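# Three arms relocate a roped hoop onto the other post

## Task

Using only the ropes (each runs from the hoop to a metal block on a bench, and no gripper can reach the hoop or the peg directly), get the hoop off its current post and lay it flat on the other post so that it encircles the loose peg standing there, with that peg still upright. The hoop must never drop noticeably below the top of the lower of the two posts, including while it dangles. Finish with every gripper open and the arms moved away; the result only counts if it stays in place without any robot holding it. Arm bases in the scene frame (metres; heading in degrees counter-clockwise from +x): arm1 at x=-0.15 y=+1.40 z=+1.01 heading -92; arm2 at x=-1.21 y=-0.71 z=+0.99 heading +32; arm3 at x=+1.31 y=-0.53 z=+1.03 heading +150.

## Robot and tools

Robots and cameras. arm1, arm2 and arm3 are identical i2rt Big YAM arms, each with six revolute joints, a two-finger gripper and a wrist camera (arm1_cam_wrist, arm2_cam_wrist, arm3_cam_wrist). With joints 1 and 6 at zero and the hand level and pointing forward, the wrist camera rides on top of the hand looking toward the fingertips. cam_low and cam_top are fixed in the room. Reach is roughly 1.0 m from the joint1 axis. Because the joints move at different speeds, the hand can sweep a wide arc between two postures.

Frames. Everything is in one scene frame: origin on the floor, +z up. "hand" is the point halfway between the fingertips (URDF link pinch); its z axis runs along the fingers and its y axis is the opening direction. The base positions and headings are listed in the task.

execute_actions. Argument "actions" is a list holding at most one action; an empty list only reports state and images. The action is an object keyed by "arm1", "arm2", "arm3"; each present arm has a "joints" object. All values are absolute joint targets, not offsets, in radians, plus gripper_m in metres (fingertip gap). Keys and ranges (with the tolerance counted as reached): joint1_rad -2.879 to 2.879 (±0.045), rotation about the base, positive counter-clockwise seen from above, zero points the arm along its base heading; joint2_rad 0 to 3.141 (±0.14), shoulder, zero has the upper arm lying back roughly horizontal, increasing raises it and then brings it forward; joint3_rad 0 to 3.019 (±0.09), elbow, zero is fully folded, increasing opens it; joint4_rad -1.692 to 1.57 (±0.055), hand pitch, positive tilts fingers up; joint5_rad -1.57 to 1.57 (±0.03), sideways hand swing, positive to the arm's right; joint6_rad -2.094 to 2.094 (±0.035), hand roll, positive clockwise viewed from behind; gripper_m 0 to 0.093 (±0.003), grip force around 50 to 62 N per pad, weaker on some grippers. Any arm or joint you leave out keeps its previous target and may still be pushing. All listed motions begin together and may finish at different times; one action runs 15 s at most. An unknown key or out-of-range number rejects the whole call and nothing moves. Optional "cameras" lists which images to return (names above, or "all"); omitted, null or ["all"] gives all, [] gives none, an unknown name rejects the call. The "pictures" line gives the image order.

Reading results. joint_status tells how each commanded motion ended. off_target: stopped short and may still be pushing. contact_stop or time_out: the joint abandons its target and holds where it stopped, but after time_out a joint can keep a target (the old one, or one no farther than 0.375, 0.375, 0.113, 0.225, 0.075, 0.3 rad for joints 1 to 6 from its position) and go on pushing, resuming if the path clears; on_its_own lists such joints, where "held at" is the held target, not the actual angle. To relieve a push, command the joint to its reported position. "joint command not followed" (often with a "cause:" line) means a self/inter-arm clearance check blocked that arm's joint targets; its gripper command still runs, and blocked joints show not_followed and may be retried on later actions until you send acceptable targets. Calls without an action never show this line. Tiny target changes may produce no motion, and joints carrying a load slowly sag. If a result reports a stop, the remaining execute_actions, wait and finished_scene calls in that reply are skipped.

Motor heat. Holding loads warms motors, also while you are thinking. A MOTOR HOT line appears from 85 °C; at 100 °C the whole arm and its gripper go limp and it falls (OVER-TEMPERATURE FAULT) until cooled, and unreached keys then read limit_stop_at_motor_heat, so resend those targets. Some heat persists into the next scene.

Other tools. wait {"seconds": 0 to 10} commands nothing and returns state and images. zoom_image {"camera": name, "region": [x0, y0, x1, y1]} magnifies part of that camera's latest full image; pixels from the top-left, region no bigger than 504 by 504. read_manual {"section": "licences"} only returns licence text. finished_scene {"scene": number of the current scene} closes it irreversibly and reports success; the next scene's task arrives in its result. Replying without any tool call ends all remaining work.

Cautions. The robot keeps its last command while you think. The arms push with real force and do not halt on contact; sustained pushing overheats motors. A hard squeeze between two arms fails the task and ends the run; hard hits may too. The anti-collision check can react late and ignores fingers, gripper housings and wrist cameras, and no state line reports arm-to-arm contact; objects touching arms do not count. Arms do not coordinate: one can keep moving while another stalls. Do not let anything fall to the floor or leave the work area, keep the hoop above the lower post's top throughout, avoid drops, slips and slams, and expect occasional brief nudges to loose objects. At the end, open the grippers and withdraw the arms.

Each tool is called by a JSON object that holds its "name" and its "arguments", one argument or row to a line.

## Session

{"name": "execute_actions", "arguments": {
  "actions": [],
  "cameras": ["cam_low","cam_top"]
}}

Scene clock: 0.00 s.
arm1.joint_positions: joint1_rad=+0.065 joint2_rad=+0.588 joint3_rad=+1.661 joint4_rad=-1.128 joint5_rad=+0.206 joint6_rad=+0.672 gripper_m=+0.095
arm1.joint_status: not commanded
arm1.hand: x=-0.1756 y=+1.2398 z=+1.7261 quat_wxyz=(-0.592, -0.674, -0.259, +0.357) (m; scene frame)
arm2.joint_positions: joint1_rad=-0.011 joint2_rad=+0.404 joint3_rad=+1.664 joint4_rad=-1.154 joint5_rad=+0.239 joint6_rad=+0.436 gripper_m=+0.094
arm2.joint_status: not commanded
arm2.hand: x=-1.1305 y=-0.7205 z=+1.7191 quat_wxyz=(-0.687, -0.055, -0.670, -0.276) (m; scene frame)
arm3.joint_positions: joint1_rad=-0.121 joint2_rad=+0.541 joint3_rad=+1.473 joint4_rad=-1.591 joint5_rad=-0.012 joint6_rad=-0.637 gripper_m=+0.094
arm3.joint_status: not commanded
arm3.hand: x=+1.1968 y=-0.4397 z=+1.5691 quat_wxyz=(-0.259, +0.895, -0.004, -0.364) (m; scene frame)
pictures: cam_low, cam_top
Images, in order (width x height): cam_low 672x504, cam_top 672x504.

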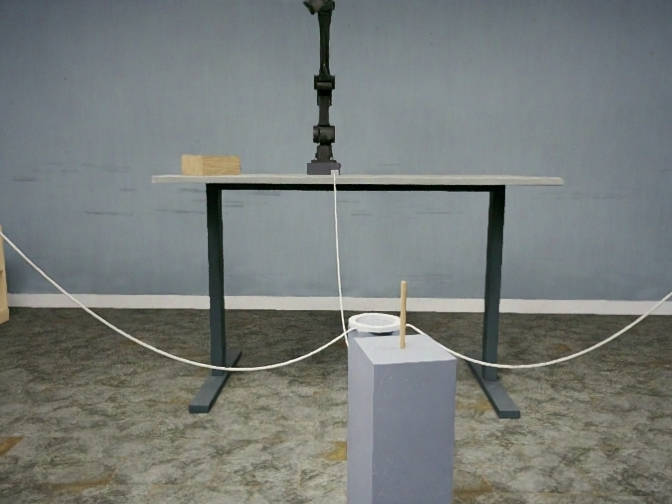

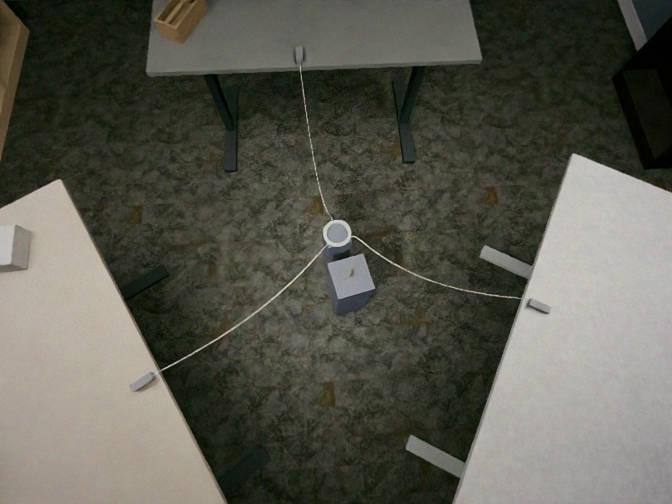

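{"name": "execute_actions", "arguments": {
  "actions": [
    {"arm1":{"joints":{"joint1_rad":0.15,"joint2_rad":2.04,"joint3_rad":1.61,"joint4_rad":-1.09,"joint5_rad":0,"joint6_rad":0.13}},"arm2":{"joints":{"joint1_rad":-0.2,"joint2_rad":1.99,"joint3_rad":1.58,"joint4_rad":-1.09,"joint5_rad":0,"joint6_rad":-0.2}},"arm3":{"joints":{"joint1_rad":0.228,"joint2_rad":2.08,"joint3_rad":1.62,"joint4_rad":-1.05,"joint5_rad":0,"joint6_rad":0.19}}}
  ],
  "cameras": ["arm1_cam_wrist","arm2_cam_wrist","arm3_cam_wrist"]
}}

Scene clock: 2.57 s.
arm1.joint_positions: joint1_rad=+0.143 joint2_rad=+2.037 joint3_rad=+1.591 joint4_rad=-1.093 joint5_rad=+0.004 joint6_rad=+0.144 gripper_m=+0.095
arm1.joint_status: all done
arm1.hand: x=-0.0820 y=+0.8008 z=+1.0390 quat_wxyz=(-0.014, -0.719, -0.694, +0.016) (m; scene frame)
arm2.joint_positions: joint1_rad=-0.195 joint2_rad=+2.009 joint3_rad=+1.558 joint4_rad=-1.093 joint5_rad=+0.004 joint6_rad=-0.193 gripper_m=+0.094
arm2.joint_status: all done
arm2.hand: x=-0.6488 y=-0.5076 z=+1.0168 quat_wxyz=(-0.010, +0.271, -0.962, -0.001) (m; scene frame)
arm3.joint_positions: joint1_rad=+0.222 joint2_rad=+2.081 joint3_rad=+1.611 joint4_rad=-1.062 joint5_rad=+0.000 joint6_rad=+0.177 gripper_m=+0.094
arm3.joint_status: all done
arm3.hand: x=+0.7242 y=-0.3469 z=+1.0463 quat_wxyz=(+0.001, +0.971, -0.238, -0.028) (m; scene frame)
pictures: arm1_cam_wrist, arm2_cam_wrist, arm3_cam_wrist
Images, in order (width x height): arm1_cam_wrist 616x616, arm2_cam_wrist 616x616, arm3_cam_wrist 616x616.

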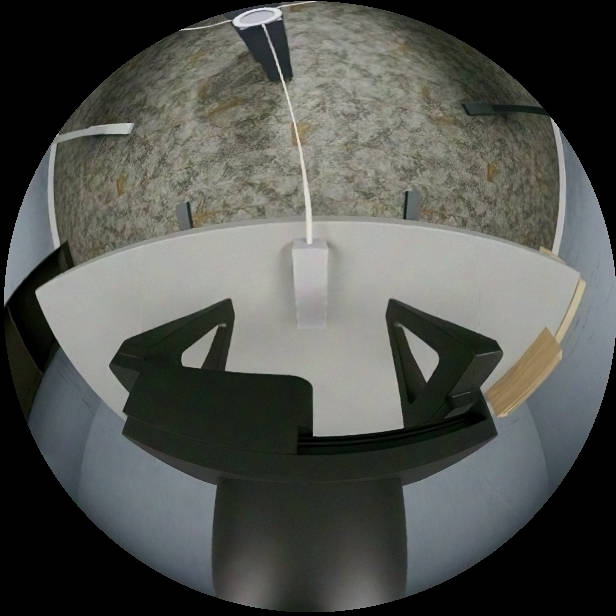

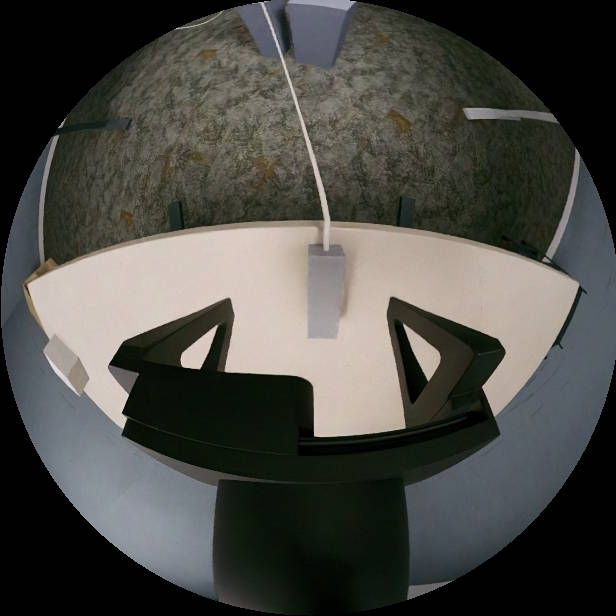

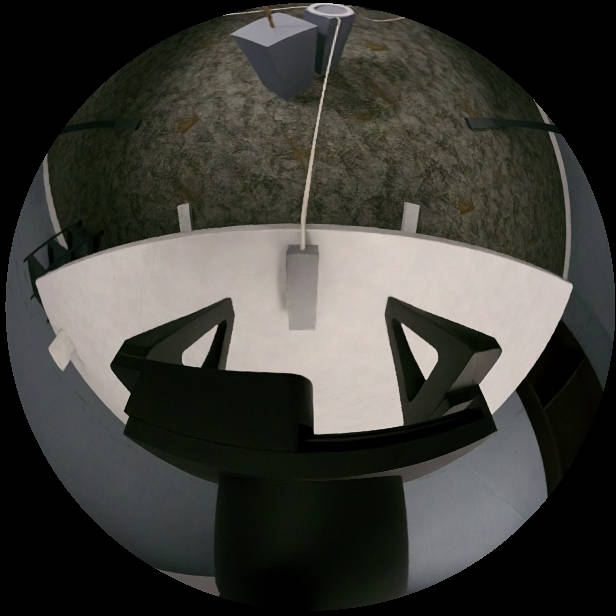

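Targets q2 actual: 2.148, 2.11, 2.198.

{"name": "execute_actions", "arguments": {
  "actions": [
    {"arm1":{"joints":{"joint2_rad":2.14,"joint4_rad":-1.03}},"arm2":{"joints":{"joint1_rad":-0.225,"joint2_rad":2.088,"joint4_rad":-1.04}},"arm3":{"joints":{"joint1_rad":0.24,"joint2_rad":2.185,"joint4_rad":-1.0}}}
  ],
  "cameras": ["arm1_cam_wrist","arm2_cam_wrist","arm3_cam_wrist"]
}}

Scene clock: 4.60 s.
arm1.joint_positions: joint1_rad=+0.143 joint2_rad=+2.140 joint3_rad=+1.591 joint4_rad=-1.041 joint5_rad=+0.004 joint6_rad=+0.144 gripper_m=+0.095
arm1.joint_status: all done
arm1.hand: x=-0.0822 y=+0.8010 z=+0.9788 quat_wxyz=(+0.006, -0.719, -0.695, +0.000) (m; scene frame)
arm2.joint_positions: joint1_rad=-0.222 joint2_rad=+2.107 joint3_rad=+1.558 joint4_rad=-1.049 joint5_rad=+0.003 joint6_rad=-0.193 gripper_m=+0.094
arm2.joint_status: all done
arm2.hand: x=-0.6454 y=-0.5234 z=+0.9604 quat_wxyz=(+0.017, +0.258, -0.966, +0.001) (m; scene frame)
arm3.joint_positions: joint1_rad=+0.231 joint2_rad=+2.193 joint3_rad=+1.611 joint4_rad=-1.016 joint5_rad=+0.000 joint6_rad=+0.177 gripper_m=+0.094
arm3.joint_status: all done
arm3.hand: x=+0.7271 y=-0.3540 z=+0.9799 quat_wxyz=(+0.003, +0.972, -0.234, +0.005) (m; scene frame)
pictures: arm1_cam_wrist, arm2_cam_wrist, arm3_cam_wrist
Images, in order (width x height): arm1_cam_wrist 616x616, arm2_cam_wrist 616x616, arm3_cam_wrist 616x616.

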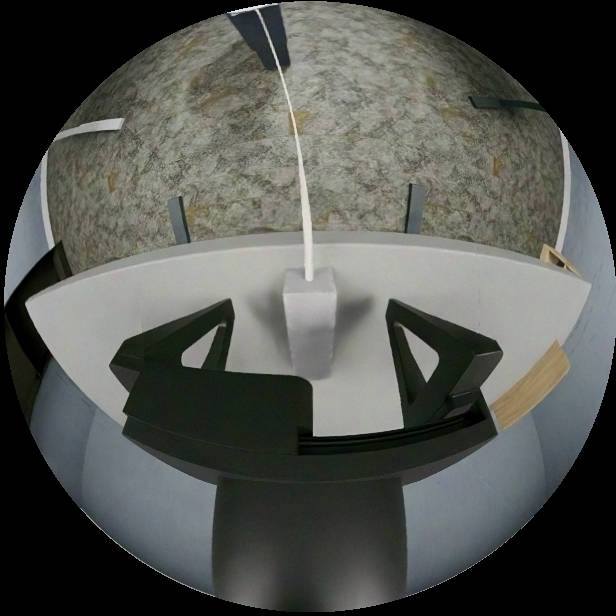

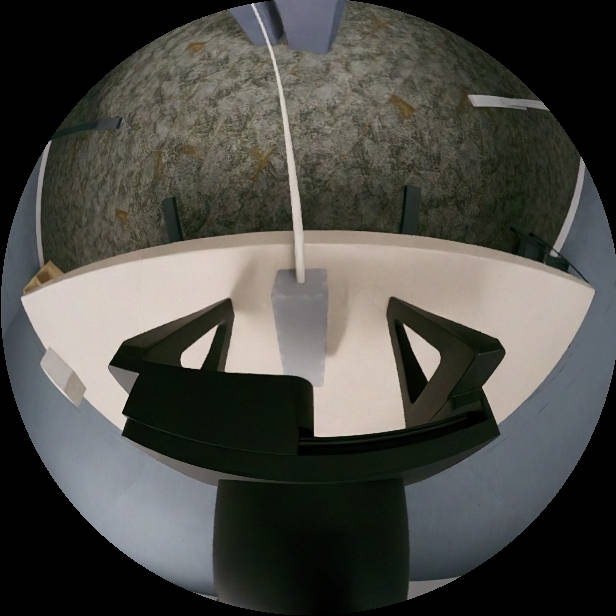

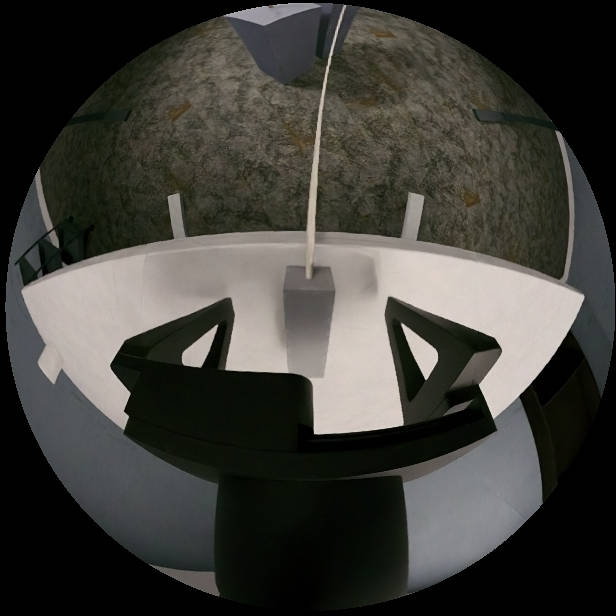

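{"name": "execute_actions", "arguments": {
  "actions": [
    {"arm1":{"joints":{"gripper_m":0.01,"joint2_rad":2.17}},"arm2":{"joints":{"gripper_m":0.01}},"arm3":{"joints":{"gripper_m":0.01,"joint2_rad":2.215}}}
  ],
  "cameras": []
}}

{"name": "execute_actions", "arguments": {
  "actions": [
    {"arm1":{"joints":{"joint1_rad":0.235,"joint2_rad":1.62,"joint3_rad":1.26,"joint4_rad":-0.81}},"arm2":{"joints":{"joint1_rad":-0.07,"joint2_rad":1.83,"joint3_rad":1.62,"joint4_rad":-0.94}},"arm3":{"joints":{"joint1_rad":0.107,"joint2_rad":1.75,"joint3_rad":1.36,"joint4_rad":-0.78}}}
  ]
}}

Scene clock: 6.10 s.
arm1.joint_positions: joint1_rad=+0.143 joint2_rad=+2.143 joint3_rad=+1.591 joint4_rad=-1.039 joint5_rad=+0.003 joint6_rad=+0.143 gripper_m=+0.025
arm1.joint_status: gripper_m off_target (ended at +0.025, target +0.010); the others done
arm1.hand: x=-0.0820 y=+0.8011 z=+0.9772 quat_wxyz=(+0.006, -0.719, -0.695, -0.001) (m; scene frame)
arm2.joint_positions: joint1_rad=-0.222 joint2_rad=+2.107 joint3_rad=+1.558 joint4_rad=-1.048 joint5_rad=+0.001 joint6_rad=-0.194 gripper_m=+0.025
arm2.joint_status: gripper_m off_target (ended at +0.025, target +0.010)
arm2.hand: x=-0.6453 y=-0.5231 z=+0.9604 quat_wxyz=(+0.017, +0.259, -0.966, +0.000) (m; scene frame)
arm3.joint_positions: joint1_rad=+0.231 joint2_rad=+2.194 joint3_rad=+1.611 joint4_rad=-1.015 joint5_rad=+0.000 joint6_rad=+0.178 gripper_m=+0.025
arm3.joint_status: gripper_m off_target (ended at +0.025, target +0.010); the others done
arm3.hand: x=+0.7271 y=-0.3540 z=+0.9793 quat_wxyz=(+0.003, +0.972, -0.234, +0.005) (m; scene frame)
pictures: none
No camera images: the call's "cameras" was empty. Leave "cameras" out to get every camera's image.

Scene clock: 7.57 s.
arm1.joint_positions: joint1_rad=+0.242 joint2_rad=+1.611 joint3_rad=+1.252 joint4_rad=-0.822 joint5_rad=+0.000 joint6_rad=+0.141 gripper_m=+0.025
arm1.joint_status: all done
arm1.hand: x=-0.0320 y=+0.8594 z=+1.1553 quat_wxyz=(-0.161, -0.669, -0.716, +0.116) (m; scene frame)
arm2.joint_positions: joint1_rad=-0.070 joint2_rad=+1.848 joint3_rad=+1.588 joint4_rad=-0.949 joint5_rad=-0.002 joint6_rad=-0.195 gripper_m=+0.025
arm2.joint_status: all done
arm2.hand: x=-0.6317 y=-0.4150 z=+1.1320 quat_wxyz=(-0.174, +0.326, -0.929, -0.028) (m; scene frame)
arm3.joint_positions: joint1_rad=+0.103 joint2_rad=+1.750 joint3_rad=+1.355 joint4_rad=-0.795 joint5_rad=+0.001 joint6_rad=+0.179 gripper_m=+0.025
arm3.joint_status: all done
arm3.hand: x=+0.7670 y=-0.2847 z=+1.1517 quat_wxyz=(-0.021, +0.936, -0.292, -0.195) (m; scene frame)
pictures: arm1_cam_wrist, arm2_cam_wrist, arm3_cam_wrist, cam_low, cam_top
Images, in order (width x height): arm1_cam_wrist 616x616, arm2_cam_wrist 616x616, arm3_cam_wrist 616x616, cam_low 672x504, cam_top 672x504.

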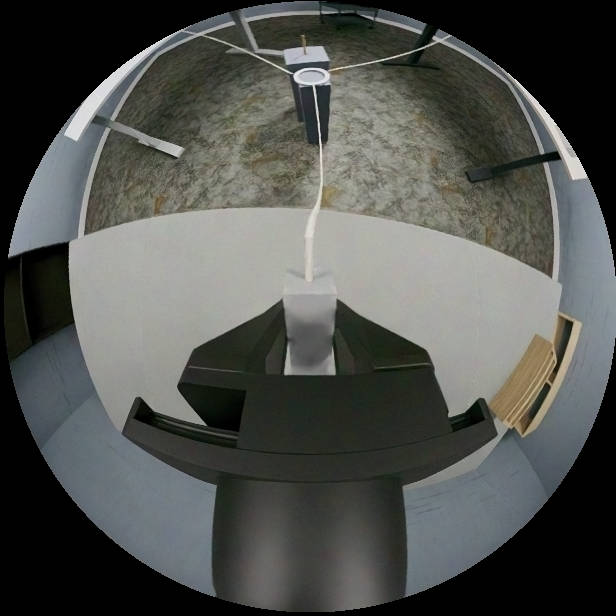

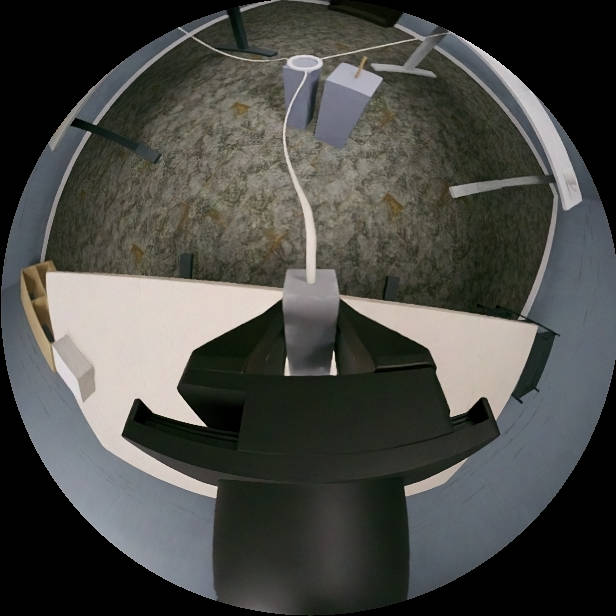

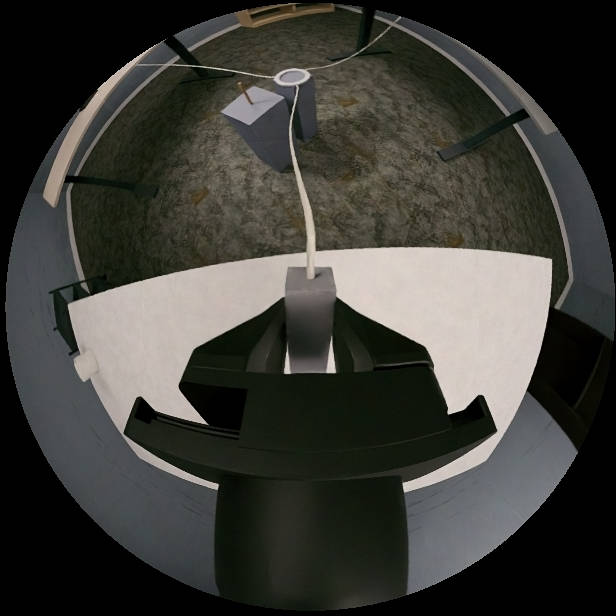

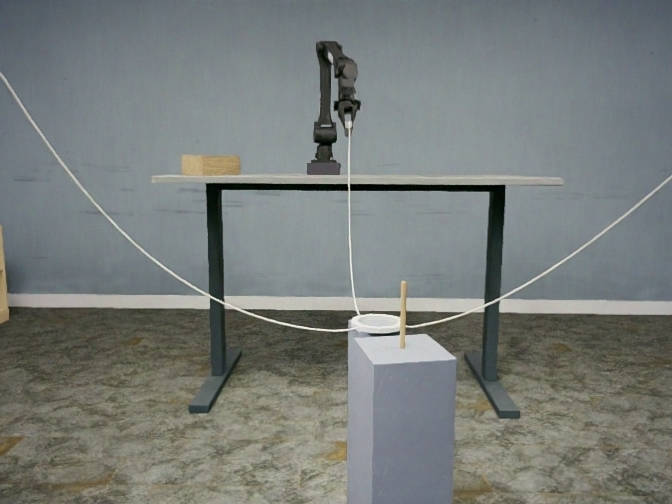

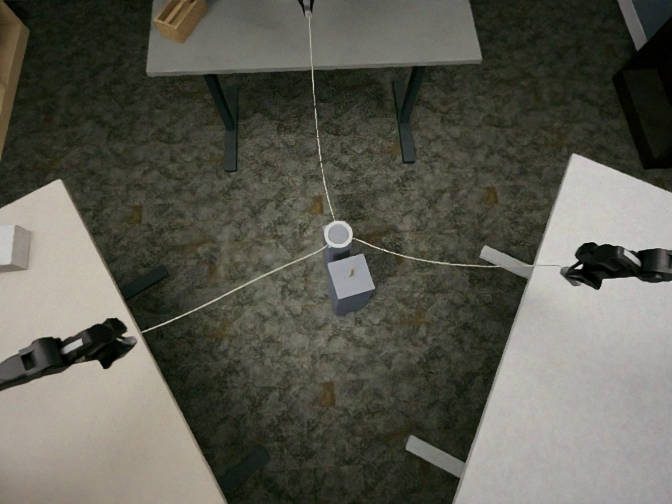

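{"name": "execute_actions", "arguments": {
  "actions": [
    {"arm1":{"joints":{"joint1_rad":0.27,"joint2_rad":1.38,"joint4_rad":-1.06}},"arm2":{"joints":{"joint2_rad":1.74,"joint3_rad":1.67,"joint4_rad":-1.09}},"arm3":{"joints":{"joint2_rad":1.71,"joint4_rad":-0.85}}}
  ],
  "cameras": ["arm3_cam_wrist","cam_low","cam_top"]
}}

Scene clock: 9.47 s.
arm1.joint_positions: joint1_rad=+0.265 joint2_rad=+1.373 joint3_rad=+1.241 joint4_rad=-1.052 joint5_rad=+0.000 joint6_rad=+0.141 gripper_m=+0.025
arm1.joint_status: all done
arm1.hand: x=-0.0359 y=+0.9319 z=+1.2467 quat_wxyz=(-0.161, -0.661, -0.724, +0.113) (m; scene frame)
arm2.joint_positions: joint1_rad=-0.070 joint2_rad=+1.758 joint3_rad=+1.612 joint4_rad=-1.085 joint5_rad=-0.002 joint6_rad=-0.195 gripper_m=+0.025
arm2.joint_status: all done
arm2.hand: x=-0.6560 y=-0.4280 z=+1.1869 quat_wxyz=(-0.163, +0.327, -0.931, -0.027) (m; scene frame)
arm3.joint_positions: joint1_rad=+0.103 joint2_rad=+1.733 joint3_rad=+1.355 joint4_rad=-0.835 joint5_rad=+0.001 joint6_rad=+0.179 gripper_m=+0.025
arm3.joint_status: all done
arm3.hand: x=+0.7752 y=-0.2883 z=+1.1577 quat_wxyz=(-0.020, +0.938, -0.292, -0.184) (m; scene frame)
pictures: arm3_cam_wrist, cam_low, cam_top
Images, in order (width x height): arm3_cam_wrist 616x616, cam_low 672x504, cam_top 672x504.

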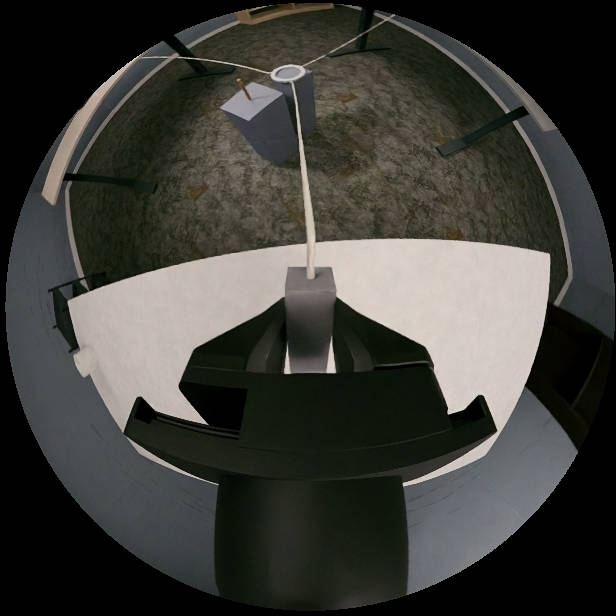

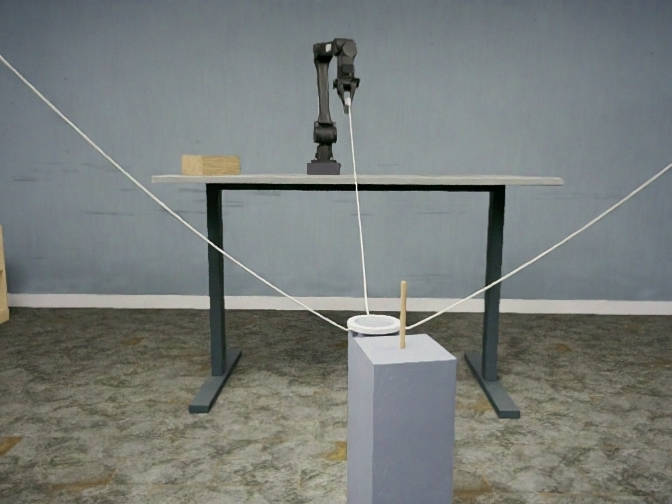

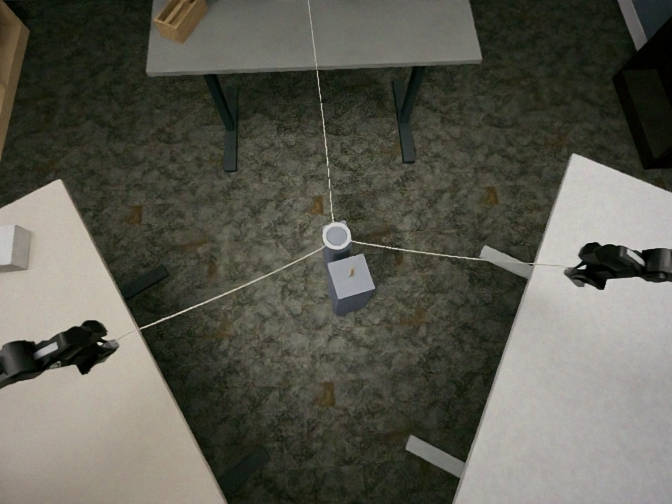

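Rope 1 is a bit longer and 2/3 shorter; I'll bias the move accordingly.

{"name": "execute_actions", "arguments": {
  "actions": [
    {"arm1":{"joints":{"joint1_rad":0.29,"joint2_rad":1.05,"joint4_rad":-1.36}},"arm2":{"joints":{"joint1_rad":-0.095,"joint2_rad":1.585,"joint3_rad":1.76,"joint4_rad":-1.34}},"arm3":{"joints":{"joint2_rad":1.50,"joint3_rad":1.49,"joint4_rad":-1.17}}}
  ],
  "cameras": ["cam_low","cam_top"]
}}

{"name": "zoom_image", "arguments": {
  "camera": "cam_top",
  "region": [285,190,415,320]
}}

Scene clock: 11.50 s.
arm1.joint_positions: joint1_rad=+0.283 joint2_rad=+1.056 joint3_rad=+1.239 joint4_rad=-1.353 joint5_rad=+0.000 joint6_rad=+0.141 gripper_m=+0.025
arm1.joint_status: all done
arm1.hand: x=-0.0564 y=+1.0507 z=+1.3458 quat_wxyz=(-0.169, -0.654, -0.729, +0.116) (m; scene frame)
arm2.joint_positions: joint1_rad=-0.089 joint2_rad=+1.605 joint3_rad=+1.714 joint4_rad=-1.334 joint5_rad=-0.002 joint6_rad=-0.195 gripper_m=+0.025
arm2.joint_status: all done
arm2.hand: x=-0.6975 y=-0.4618 z=+1.3016 quat_wxyz=(-0.167, +0.318, -0.933, -0.025) (m; scene frame)
arm3.joint_positions: joint1_rad=+0.103 joint2_rad=+1.509 joint3_rad=+1.454 joint4_rad=-1.153 joint5_rad=+0.001 joint6_rad=+0.179 gripper_m=+0.025
arm3.joint_status: all done
arm3.hand: x=+0.8288 y=-0.3113 z=+1.2970 quat_wxyz=(-0.020, +0.938, -0.292, -0.187) (m; scene frame)
pictures: cam_low, cam_top
Images, in order (width x height): cam_low 672x504, cam_top 672x504.

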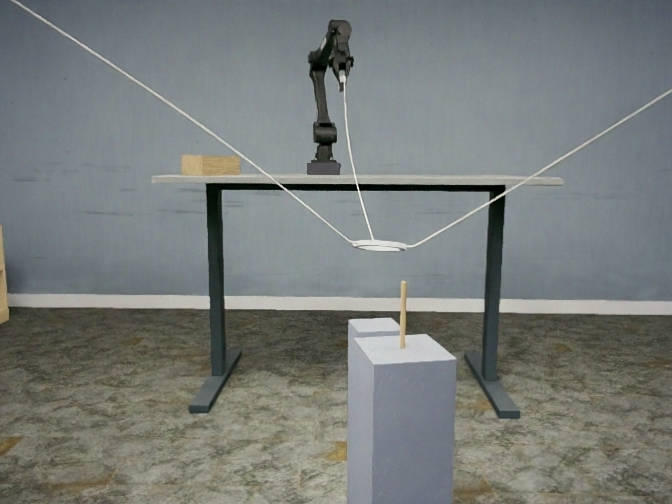

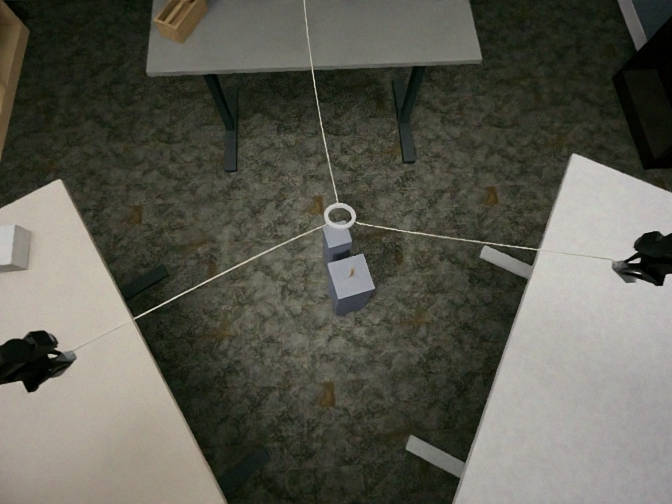

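Region (285, 190, 415, 320) of cam_top's 672x504 image, scaled by 3.877, with more detail than that image has.

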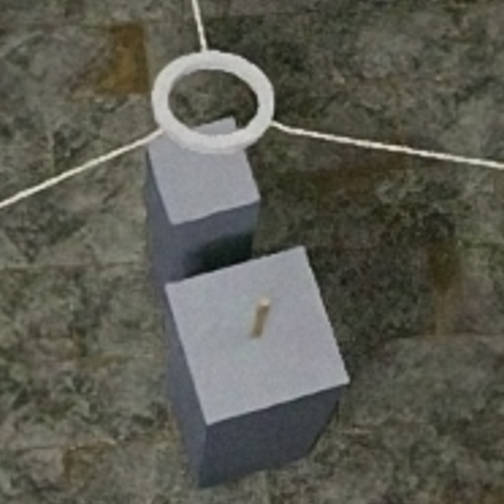

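{"name": "execute_actions", "arguments": {
  "actions": [
    {"arm1":{"joints":{"joint2_rad":1.33,"joint3_rad":1.63,"joint4_rad":-1.43}},"arm2":{"joints":{"joint1_rad":-0.27,"joint2_rad":1.55,"joint3_rad":1.80,"joint4_rad":-1.38}},"arm3":{"joints":{"joint1_rad":0.29,"joint2_rad":1.36,"joint3_rad":1.39,"joint4_rad":-1.21}}}
  ],
  "cameras": ["cam_low","cam_top"]
}}

Scene clock: 13.67 s.
arm1.joint_positions: joint1_rad=+0.283 joint2_rad=+1.350 joint3_rad=+1.568 joint4_rad=-1.423 joint5_rad=+0.000 joint6_rad=+0.141 gripper_m=+0.025
arm1.joint_status: all done
arm1.hand: x=-0.0318 y=+0.9543 z=+1.3776 quat_wxyz=(-0.154, -0.656, -0.731, +0.106) (m; scene frame)
arm2.joint_positions: joint1_rad=-0.271 joint2_rad=+1.587 joint3_rad=+1.729 joint4_rad=-1.373 joint5_rad=+0.000 joint6_rad=-0.195 gripper_m=+0.025
arm2.joint_status: all done
arm2.hand: x=-0.6693 y=-0.5611 z=+1.3145 quat_wxyz=(-0.165, +0.232, -0.959, -0.008) (m; scene frame)
arm3.joint_positions: joint1_rad=+0.296 joint2_rad=+1.364 joint3_rad=+1.385 joint4_rad=-1.195 joint5_rad=-0.001 joint6_rad=+0.179 gripper_m=+0.025
arm3.joint_status: all done
arm3.hand: x=+0.8423 y=-0.4201 z=+1.3311 quat_wxyz=(-0.003, +0.958, -0.199, -0.205) (m; scene frame)
pictures: cam_low, cam_top
Images, in order (width x height): cam_low 672x504, cam_top 672x504.

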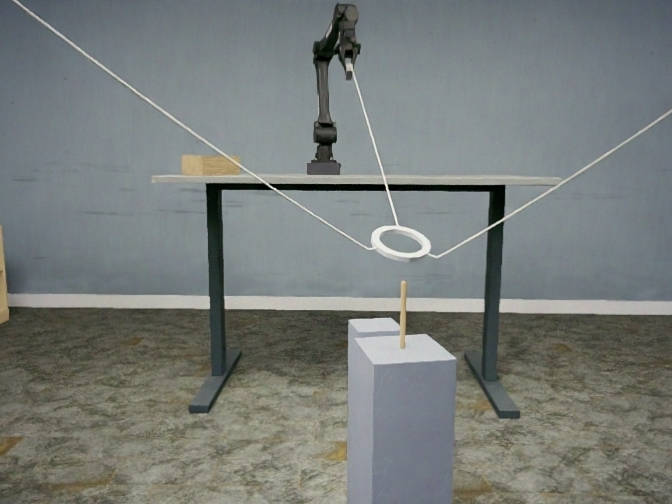

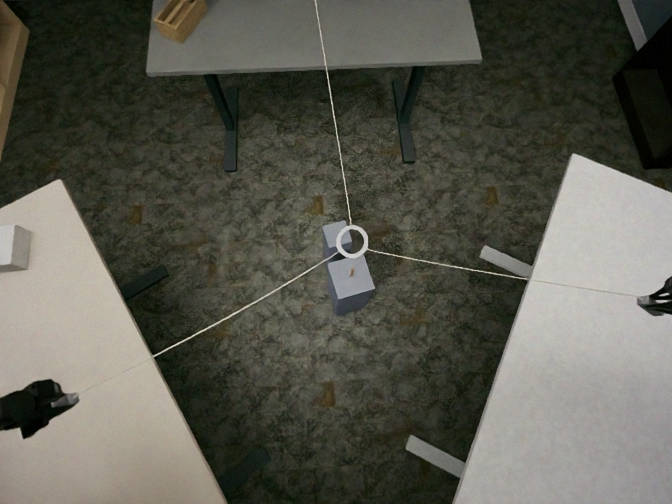

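{"name": "execute_actions", "arguments": {
  "actions": [
    {"arm1":{"joints":{"joint2_rad":1.548,"joint3_rad":1.865,"joint4_rad":-1.45}},"arm2":{"joints":{"joint1_rad":-0.42,"joint2_rad":1.51,"joint4_rad":-1.435}},"arm3":{"joints":{"joint1_rad":0.47,"joint2_rad":1.315,"joint4_rad":-1.235}}}
  ],
  "cameras": []
}}

{"name": "wait", "arguments": {
  "seconds": 3
}}

{"name": "zoom_image", "arguments": {
  "camera": "cam_top",
  "region": [285,190,415,320]
}}

Scene clock: 15.43 s.
arm1.joint_positions: joint1_rad=+0.283 joint2_rad=+1.568 joint3_rad=+1.799 joint4_rad=-1.445 joint5_rad=+0.000 joint6_rad=+0.141 gripper_m=+0.025
arm1.joint_status: all done
arm1.hand: x=-0.0120 y=+0.8762 z=+1.3769 quat_wxyz=(-0.150, -0.657, -0.732, +0.104) (m; scene frame)
arm2.joint_positions: joint1_rad=-0.423 joint2_rad=+1.538 joint3_rad=+1.732 joint4_rad=-1.428 joint5_rad=-0.001 joint6_rad=-0.196 gripper_m=+0.025
arm2.joint_status: all done
arm2.hand: x=-0.6747 y=-0.6463 z=+1.3371 quat_wxyz=(-0.163, +0.159, -0.974, +0.004) (m; scene frame)
arm3.joint_positions: joint1_rad=+0.476 joint2_rad=+1.337 joint3_rad=+1.385 joint4_rad=-1.218 joint5_rad=+0.000 joint6_rad=+0.179 gripper_m=+0.025
arm3.joint_status: all done
arm3.hand: x=+0.8401 y=-0.5071 z=+1.3417 quat_wxyz=(+0.014, +0.972, -0.112, -0.207) (m; scene frame)
pictures: none
No camera images: the call's "cameras" was empty. Leave "cameras" out to get every camera's image.

Scene clock: 18.43 s.
arm1.joint_positions: joint1_rad=+0.283 joint2_rad=+1.568 joint3_rad=+1.799 joint4_rad=-1.445 joint5_rad=+0.000 joint6_rad=+0.141 gripper_m=+0.025
arm1.joint_status: all done
arm1.hand: x=-0.0120 y=+0.8762 z=+1.3769 quat_wxyz=(-0.150, -0.657, -0.732, +0.104) (m; scene frame)
arm2.joint_positions: joint1_rad=-0.423 joint2_rad=+1.538 joint3_rad=+1.732 joint4_rad=-1.428 joint5_rad=-0.001 joint6_rad=-0.196 gripper_m=+0.025
arm2.joint_status: all done
arm2.hand: x=-0.6747 y=-0.6463 z=+1.3371 quat_wxyz=(-0.163, +0.159, -0.974, +0.004) (m; scene frame)
arm3.joint_positions: joint1_rad=+0.476 joint2_rad=+1.337 joint3_rad=+1.385 joint4_rad=-1.218 joint5_rad=+0.000 joint6_rad=+0.179 gripper_m=+0.025
arm3.joint_status: all done
arm3.hand: x=+0.8401 y=-0.5071 z=+1.3417 quat_wxyz=(+0.014, +0.972, -0.112, -0.207) (m; scene frame)
wait: 3.00 s; at rest by 0.27 s
pictures: arm1_cam_wrist, arm2_cam_wrist, arm3_cam_wrist, cam_low, cam_top
Images, in order (width x height): arm1_cam_wrist 616x616, arm2_cam_wrist 616x616, arm3_cam_wrist 616x616, cam_low 672x504, cam_top 672x504.

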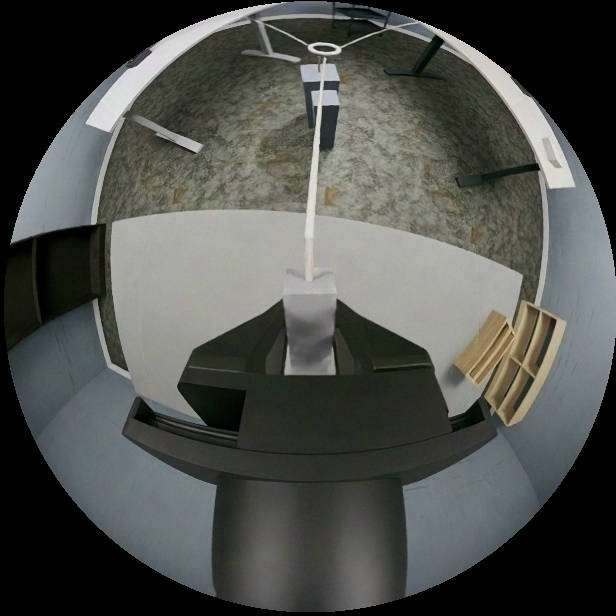

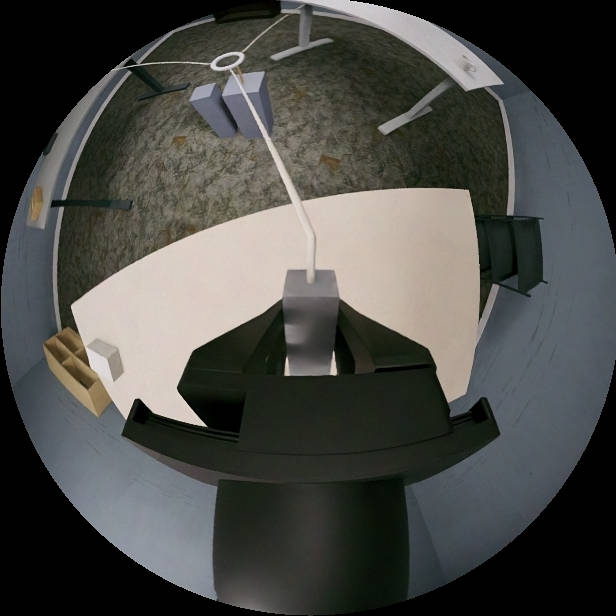

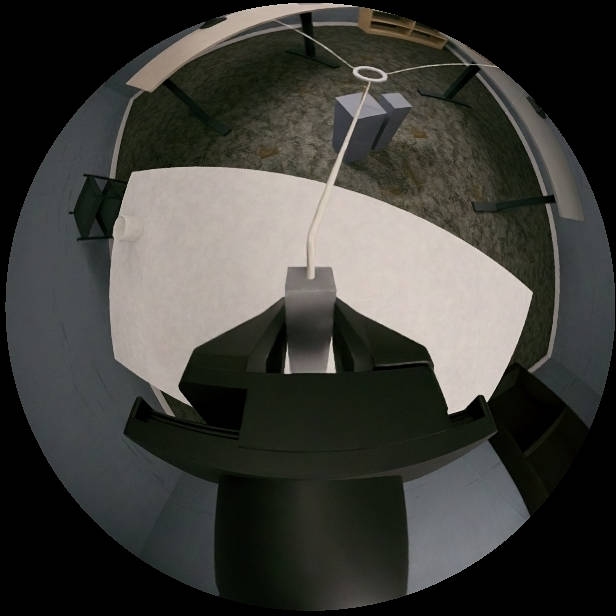

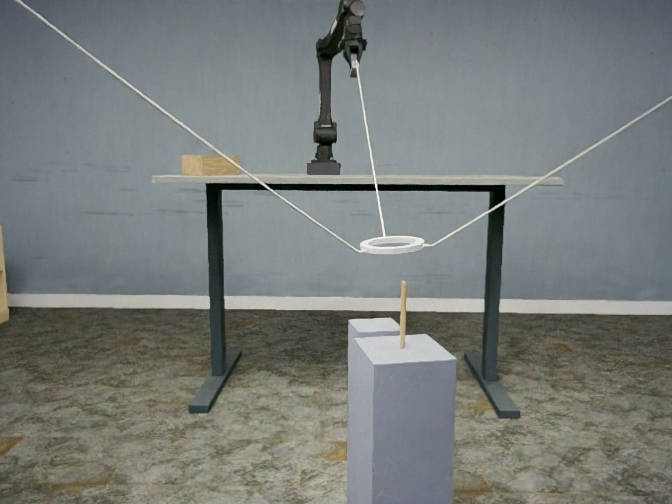

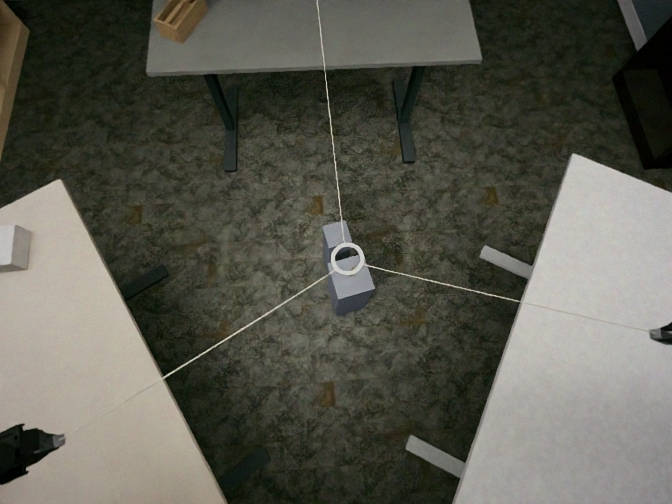

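Region (285, 190, 415, 320) of cam_top's 672x504 image, scaled by 3.877, with more detail than that image has.

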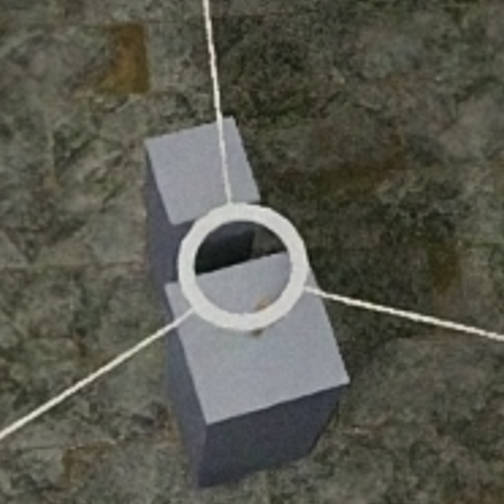

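{"name": "execute_actions", "arguments": {
  "actions": [
    {"arm1":{"joints":{"joint2_rad":1.638}},"arm2":{"joints":{"joint2_rad":1.585}}}
  ],
  "cameras": ["cam_low","cam_top"]
}}

{"name": "zoom_image", "arguments": {
  "camera": "cam_top",
  "region": [285,190,415,320]
}}

Scene clock: 19.97 s.
arm1.joint_positions: joint1_rad=+0.283 joint2_rad=+1.652 joint3_rad=+1.811 joint4_rad=-1.445 joint5_rad=+0.000 joint6_rad=+0.141 gripper_m=+0.025
arm1.joint_status: all done
arm1.hand: x=-0.0072 y=+0.8565 z=+1.3376 quat_wxyz=(-0.120, -0.661, -0.736, +0.084) (m; scene frame)
arm2.joint_positions: joint1_rad=-0.423 joint2_rad=+1.614 joint3_rad=+1.738 joint4_rad=-1.429 joint5_rad=-0.001 joint6_rad=-0.196 gripper_m=+0.025
arm2.joint_status: all done
arm2.hand: x=-0.6588 y=-0.6442 z=+1.3002 quat_wxyz=(-0.128, +0.160, -0.979, +0.003) (m; scene frame)
arm3.joint_positions: joint1_rad=+0.476 joint2_rad=+1.337 joint3_rad=+1.385 joint4_rad=-1.218 joint5_rad=+0.000 joint6_rad=+0.179 gripper_m=+0.025
arm3.joint_status: not commanded
arm3.hand: x=+0.8401 y=-0.5071 z=+1.3417 quat_wxyz=(+0.014, +0.972, -0.112, -0.207) (m; scene frame)
pictures: cam_low, cam_top
Images, in order (width x height): cam_low 672x504, cam_top 672x504.

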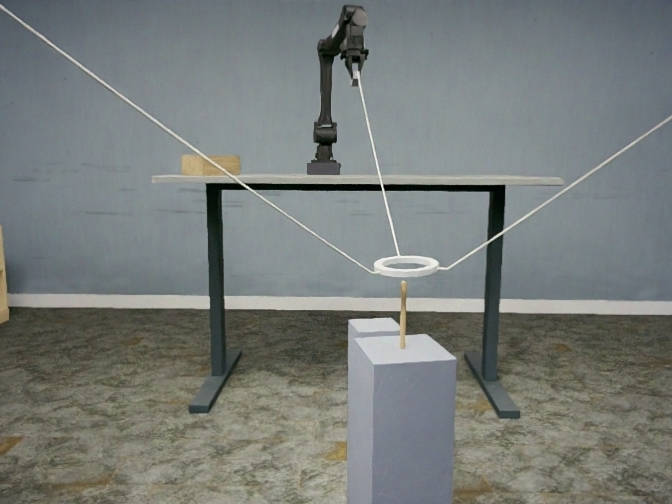

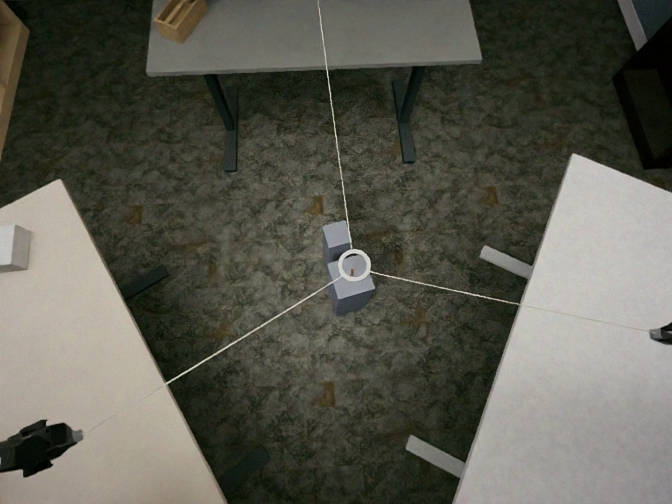

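Region (285, 190, 415, 320) of cam_top's 672x504 image, scaled by 3.877, with more detail than that image has.

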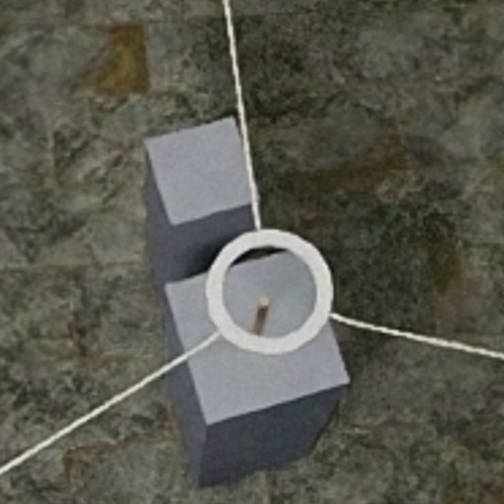

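{"name": "execute_actions", "arguments": {
  "actions": [
    {"arm1":{"joints":{"joint2_rad":1.74}},"arm2":{"joints":{"joint2_rad":1.69}},"arm3":{"joints":{"joint2_rad":1.445}}}
  ],
  "cameras": ["cam_low","cam_top"]
}}

{"name": "zoom_image", "arguments": {
  "camera": "cam_top",
  "region": [285,190,415,320]
}}

Scene clock: 21.40 s.
arm1.joint_positions: joint1_rad=+0.283 joint2_rad=+1.759 joint3_rad=+1.815 joint4_rad=-1.445 joint5_rad=+0.000 joint6_rad=+0.141 gripper_m=+0.025
arm1.joint_status: all done
arm1.hand: x=-0.0027 y=+0.8376 z=+1.2802 quat_wxyz=(-0.078, -0.665, -0.741, +0.055) (m; scene frame)
arm2.joint_positions: joint1_rad=-0.423 joint2_rad=+1.727 joint3_rad=+1.743 joint4_rad=-1.429 joint5_rad=-0.001 joint6_rad=-0.196 gripper_m=+0.025
arm2.joint_status: all done
arm2.hand: x=-0.6407 y=-0.6417 z=+1.2419 quat_wxyz=(-0.075, +0.161, -0.984, +0.002) (m; scene frame)
arm3.joint_positions: joint1_rad=+0.476 joint2_rad=+1.470 joint3_rad=+1.381 joint4_rad=-1.219 joint5_rad=+0.000 joint6_rad=+0.179 gripper_m=+0.025
arm3.joint_status: all done
arm3.hand: x=+0.8210 y=-0.5062 z=+1.2778 quat_wxyz=(+0.010, +0.984, -0.113, -0.139) (m; scene frame)
pictures: cam_low, cam_top
Images, in order (width x height): cam_low 672x504, cam_top 672x504.

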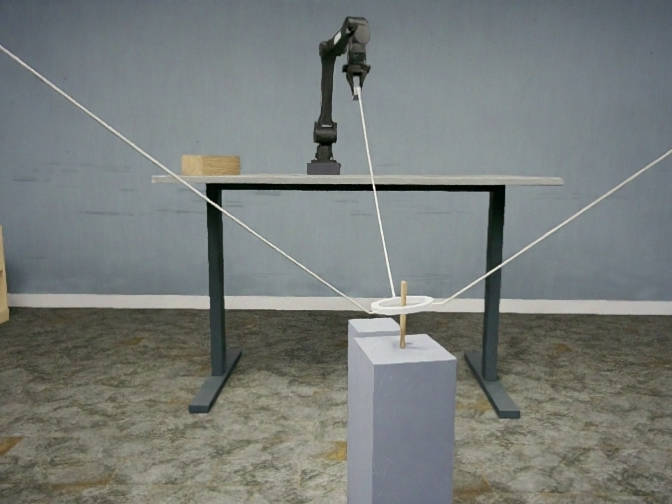

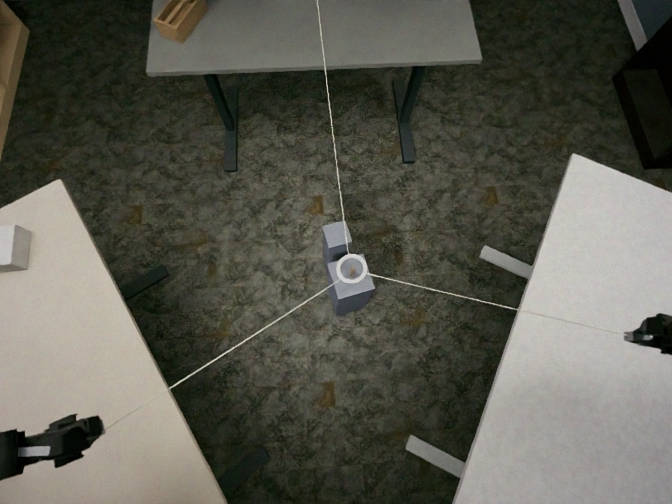

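Region (285, 190, 415, 320) of cam_top's 672x504 image, scaled by 3.877, with more detail than that image has.

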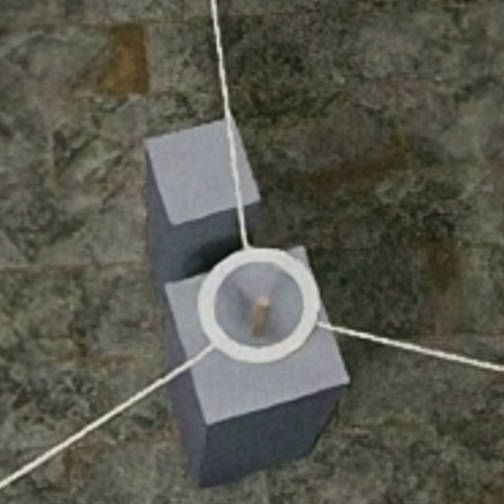

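{"name": "execute_actions", "arguments": {
  "actions": [
    {"arm1":{"joints":{"joint2_rad":1.875}},"arm2":{"joints":{"joint2_rad":1.80}},"arm3":{"joints":{"joint2_rad":1.56}}}
  ],
  "cameras": ["cam_low","cam_top"]
}}

{"name": "zoom_image", "arguments": {
  "camera": "cam_top",
  "region": [285,190,415,320]
}}

Scene clock: 22.80 s.
arm1.joint_positions: joint1_rad=+0.283 joint2_rad=+1.899 joint3_rad=+1.822 joint4_rad=-1.445 joint5_rad=+0.000 joint6_rad=+0.141 gripper_m=+0.025
arm1.joint_status: all done
arm1.hand: x=+0.0010 y=+0.8216 z=+1.2032 quat_wxyz=(-0.023, -0.668, -0.744, +0.018) (m; scene frame)
arm2.joint_positions: joint1_rad=-0.423 joint2_rad=+1.837 joint3_rad=+1.745 joint4_rad=-1.429 joint5_rad=-0.001 joint6_rad=-0.196 gripper_m=+0.025
arm2.joint_status: all done
arm2.hand: x=-0.6302 y=-0.6403 z=+1.1815 quat_wxyz=(-0.021, +0.161, -0.987, +0.000) (m; scene frame)
arm3.joint_positions: joint1_rad=+0.476 joint2_rad=+1.582 joint3_rad=+1.381 joint4_rad=-1.219 joint5_rad=+0.000 joint6_rad=+0.179 gripper_m=+0.025
arm3.joint_status: all done
arm3.hand: x=+0.8106 y=-0.5057 z=+1.2245 quat_wxyz=(+0.006, +0.990, -0.114, -0.083) (m; scene frame)
pictures: cam_low, cam_top
Images, in order (width x height): cam_low 672x504, cam_top 672x504.

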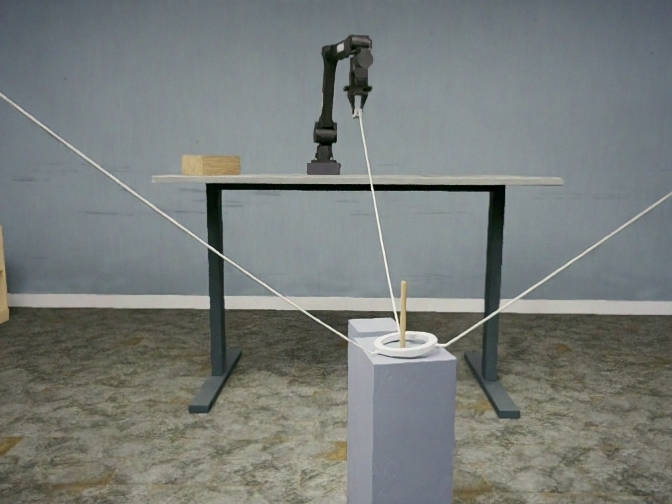

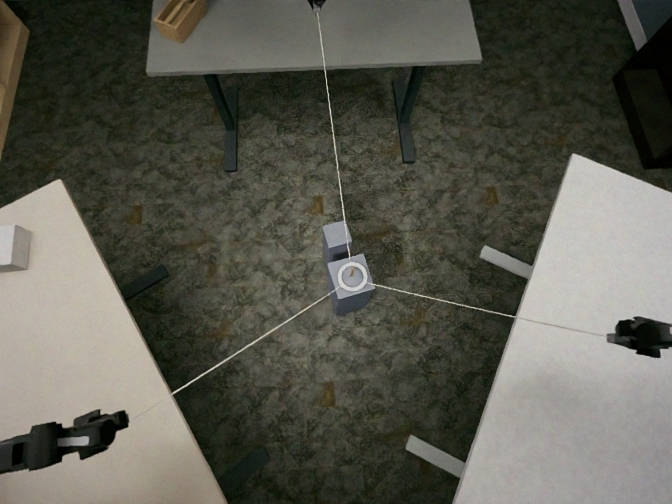

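Region (285, 190, 415, 320) of cam_top's 672x504 image, scaled by 3.877, with more detail than that image has.

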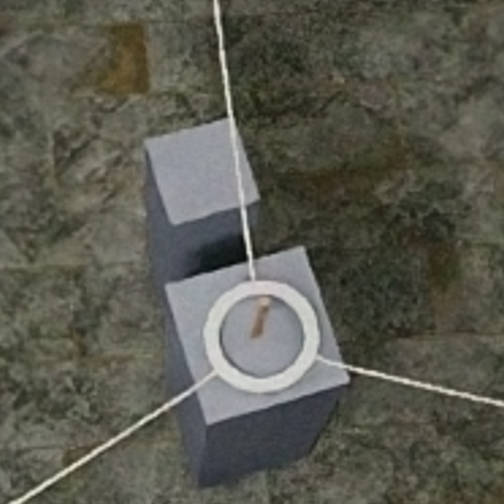

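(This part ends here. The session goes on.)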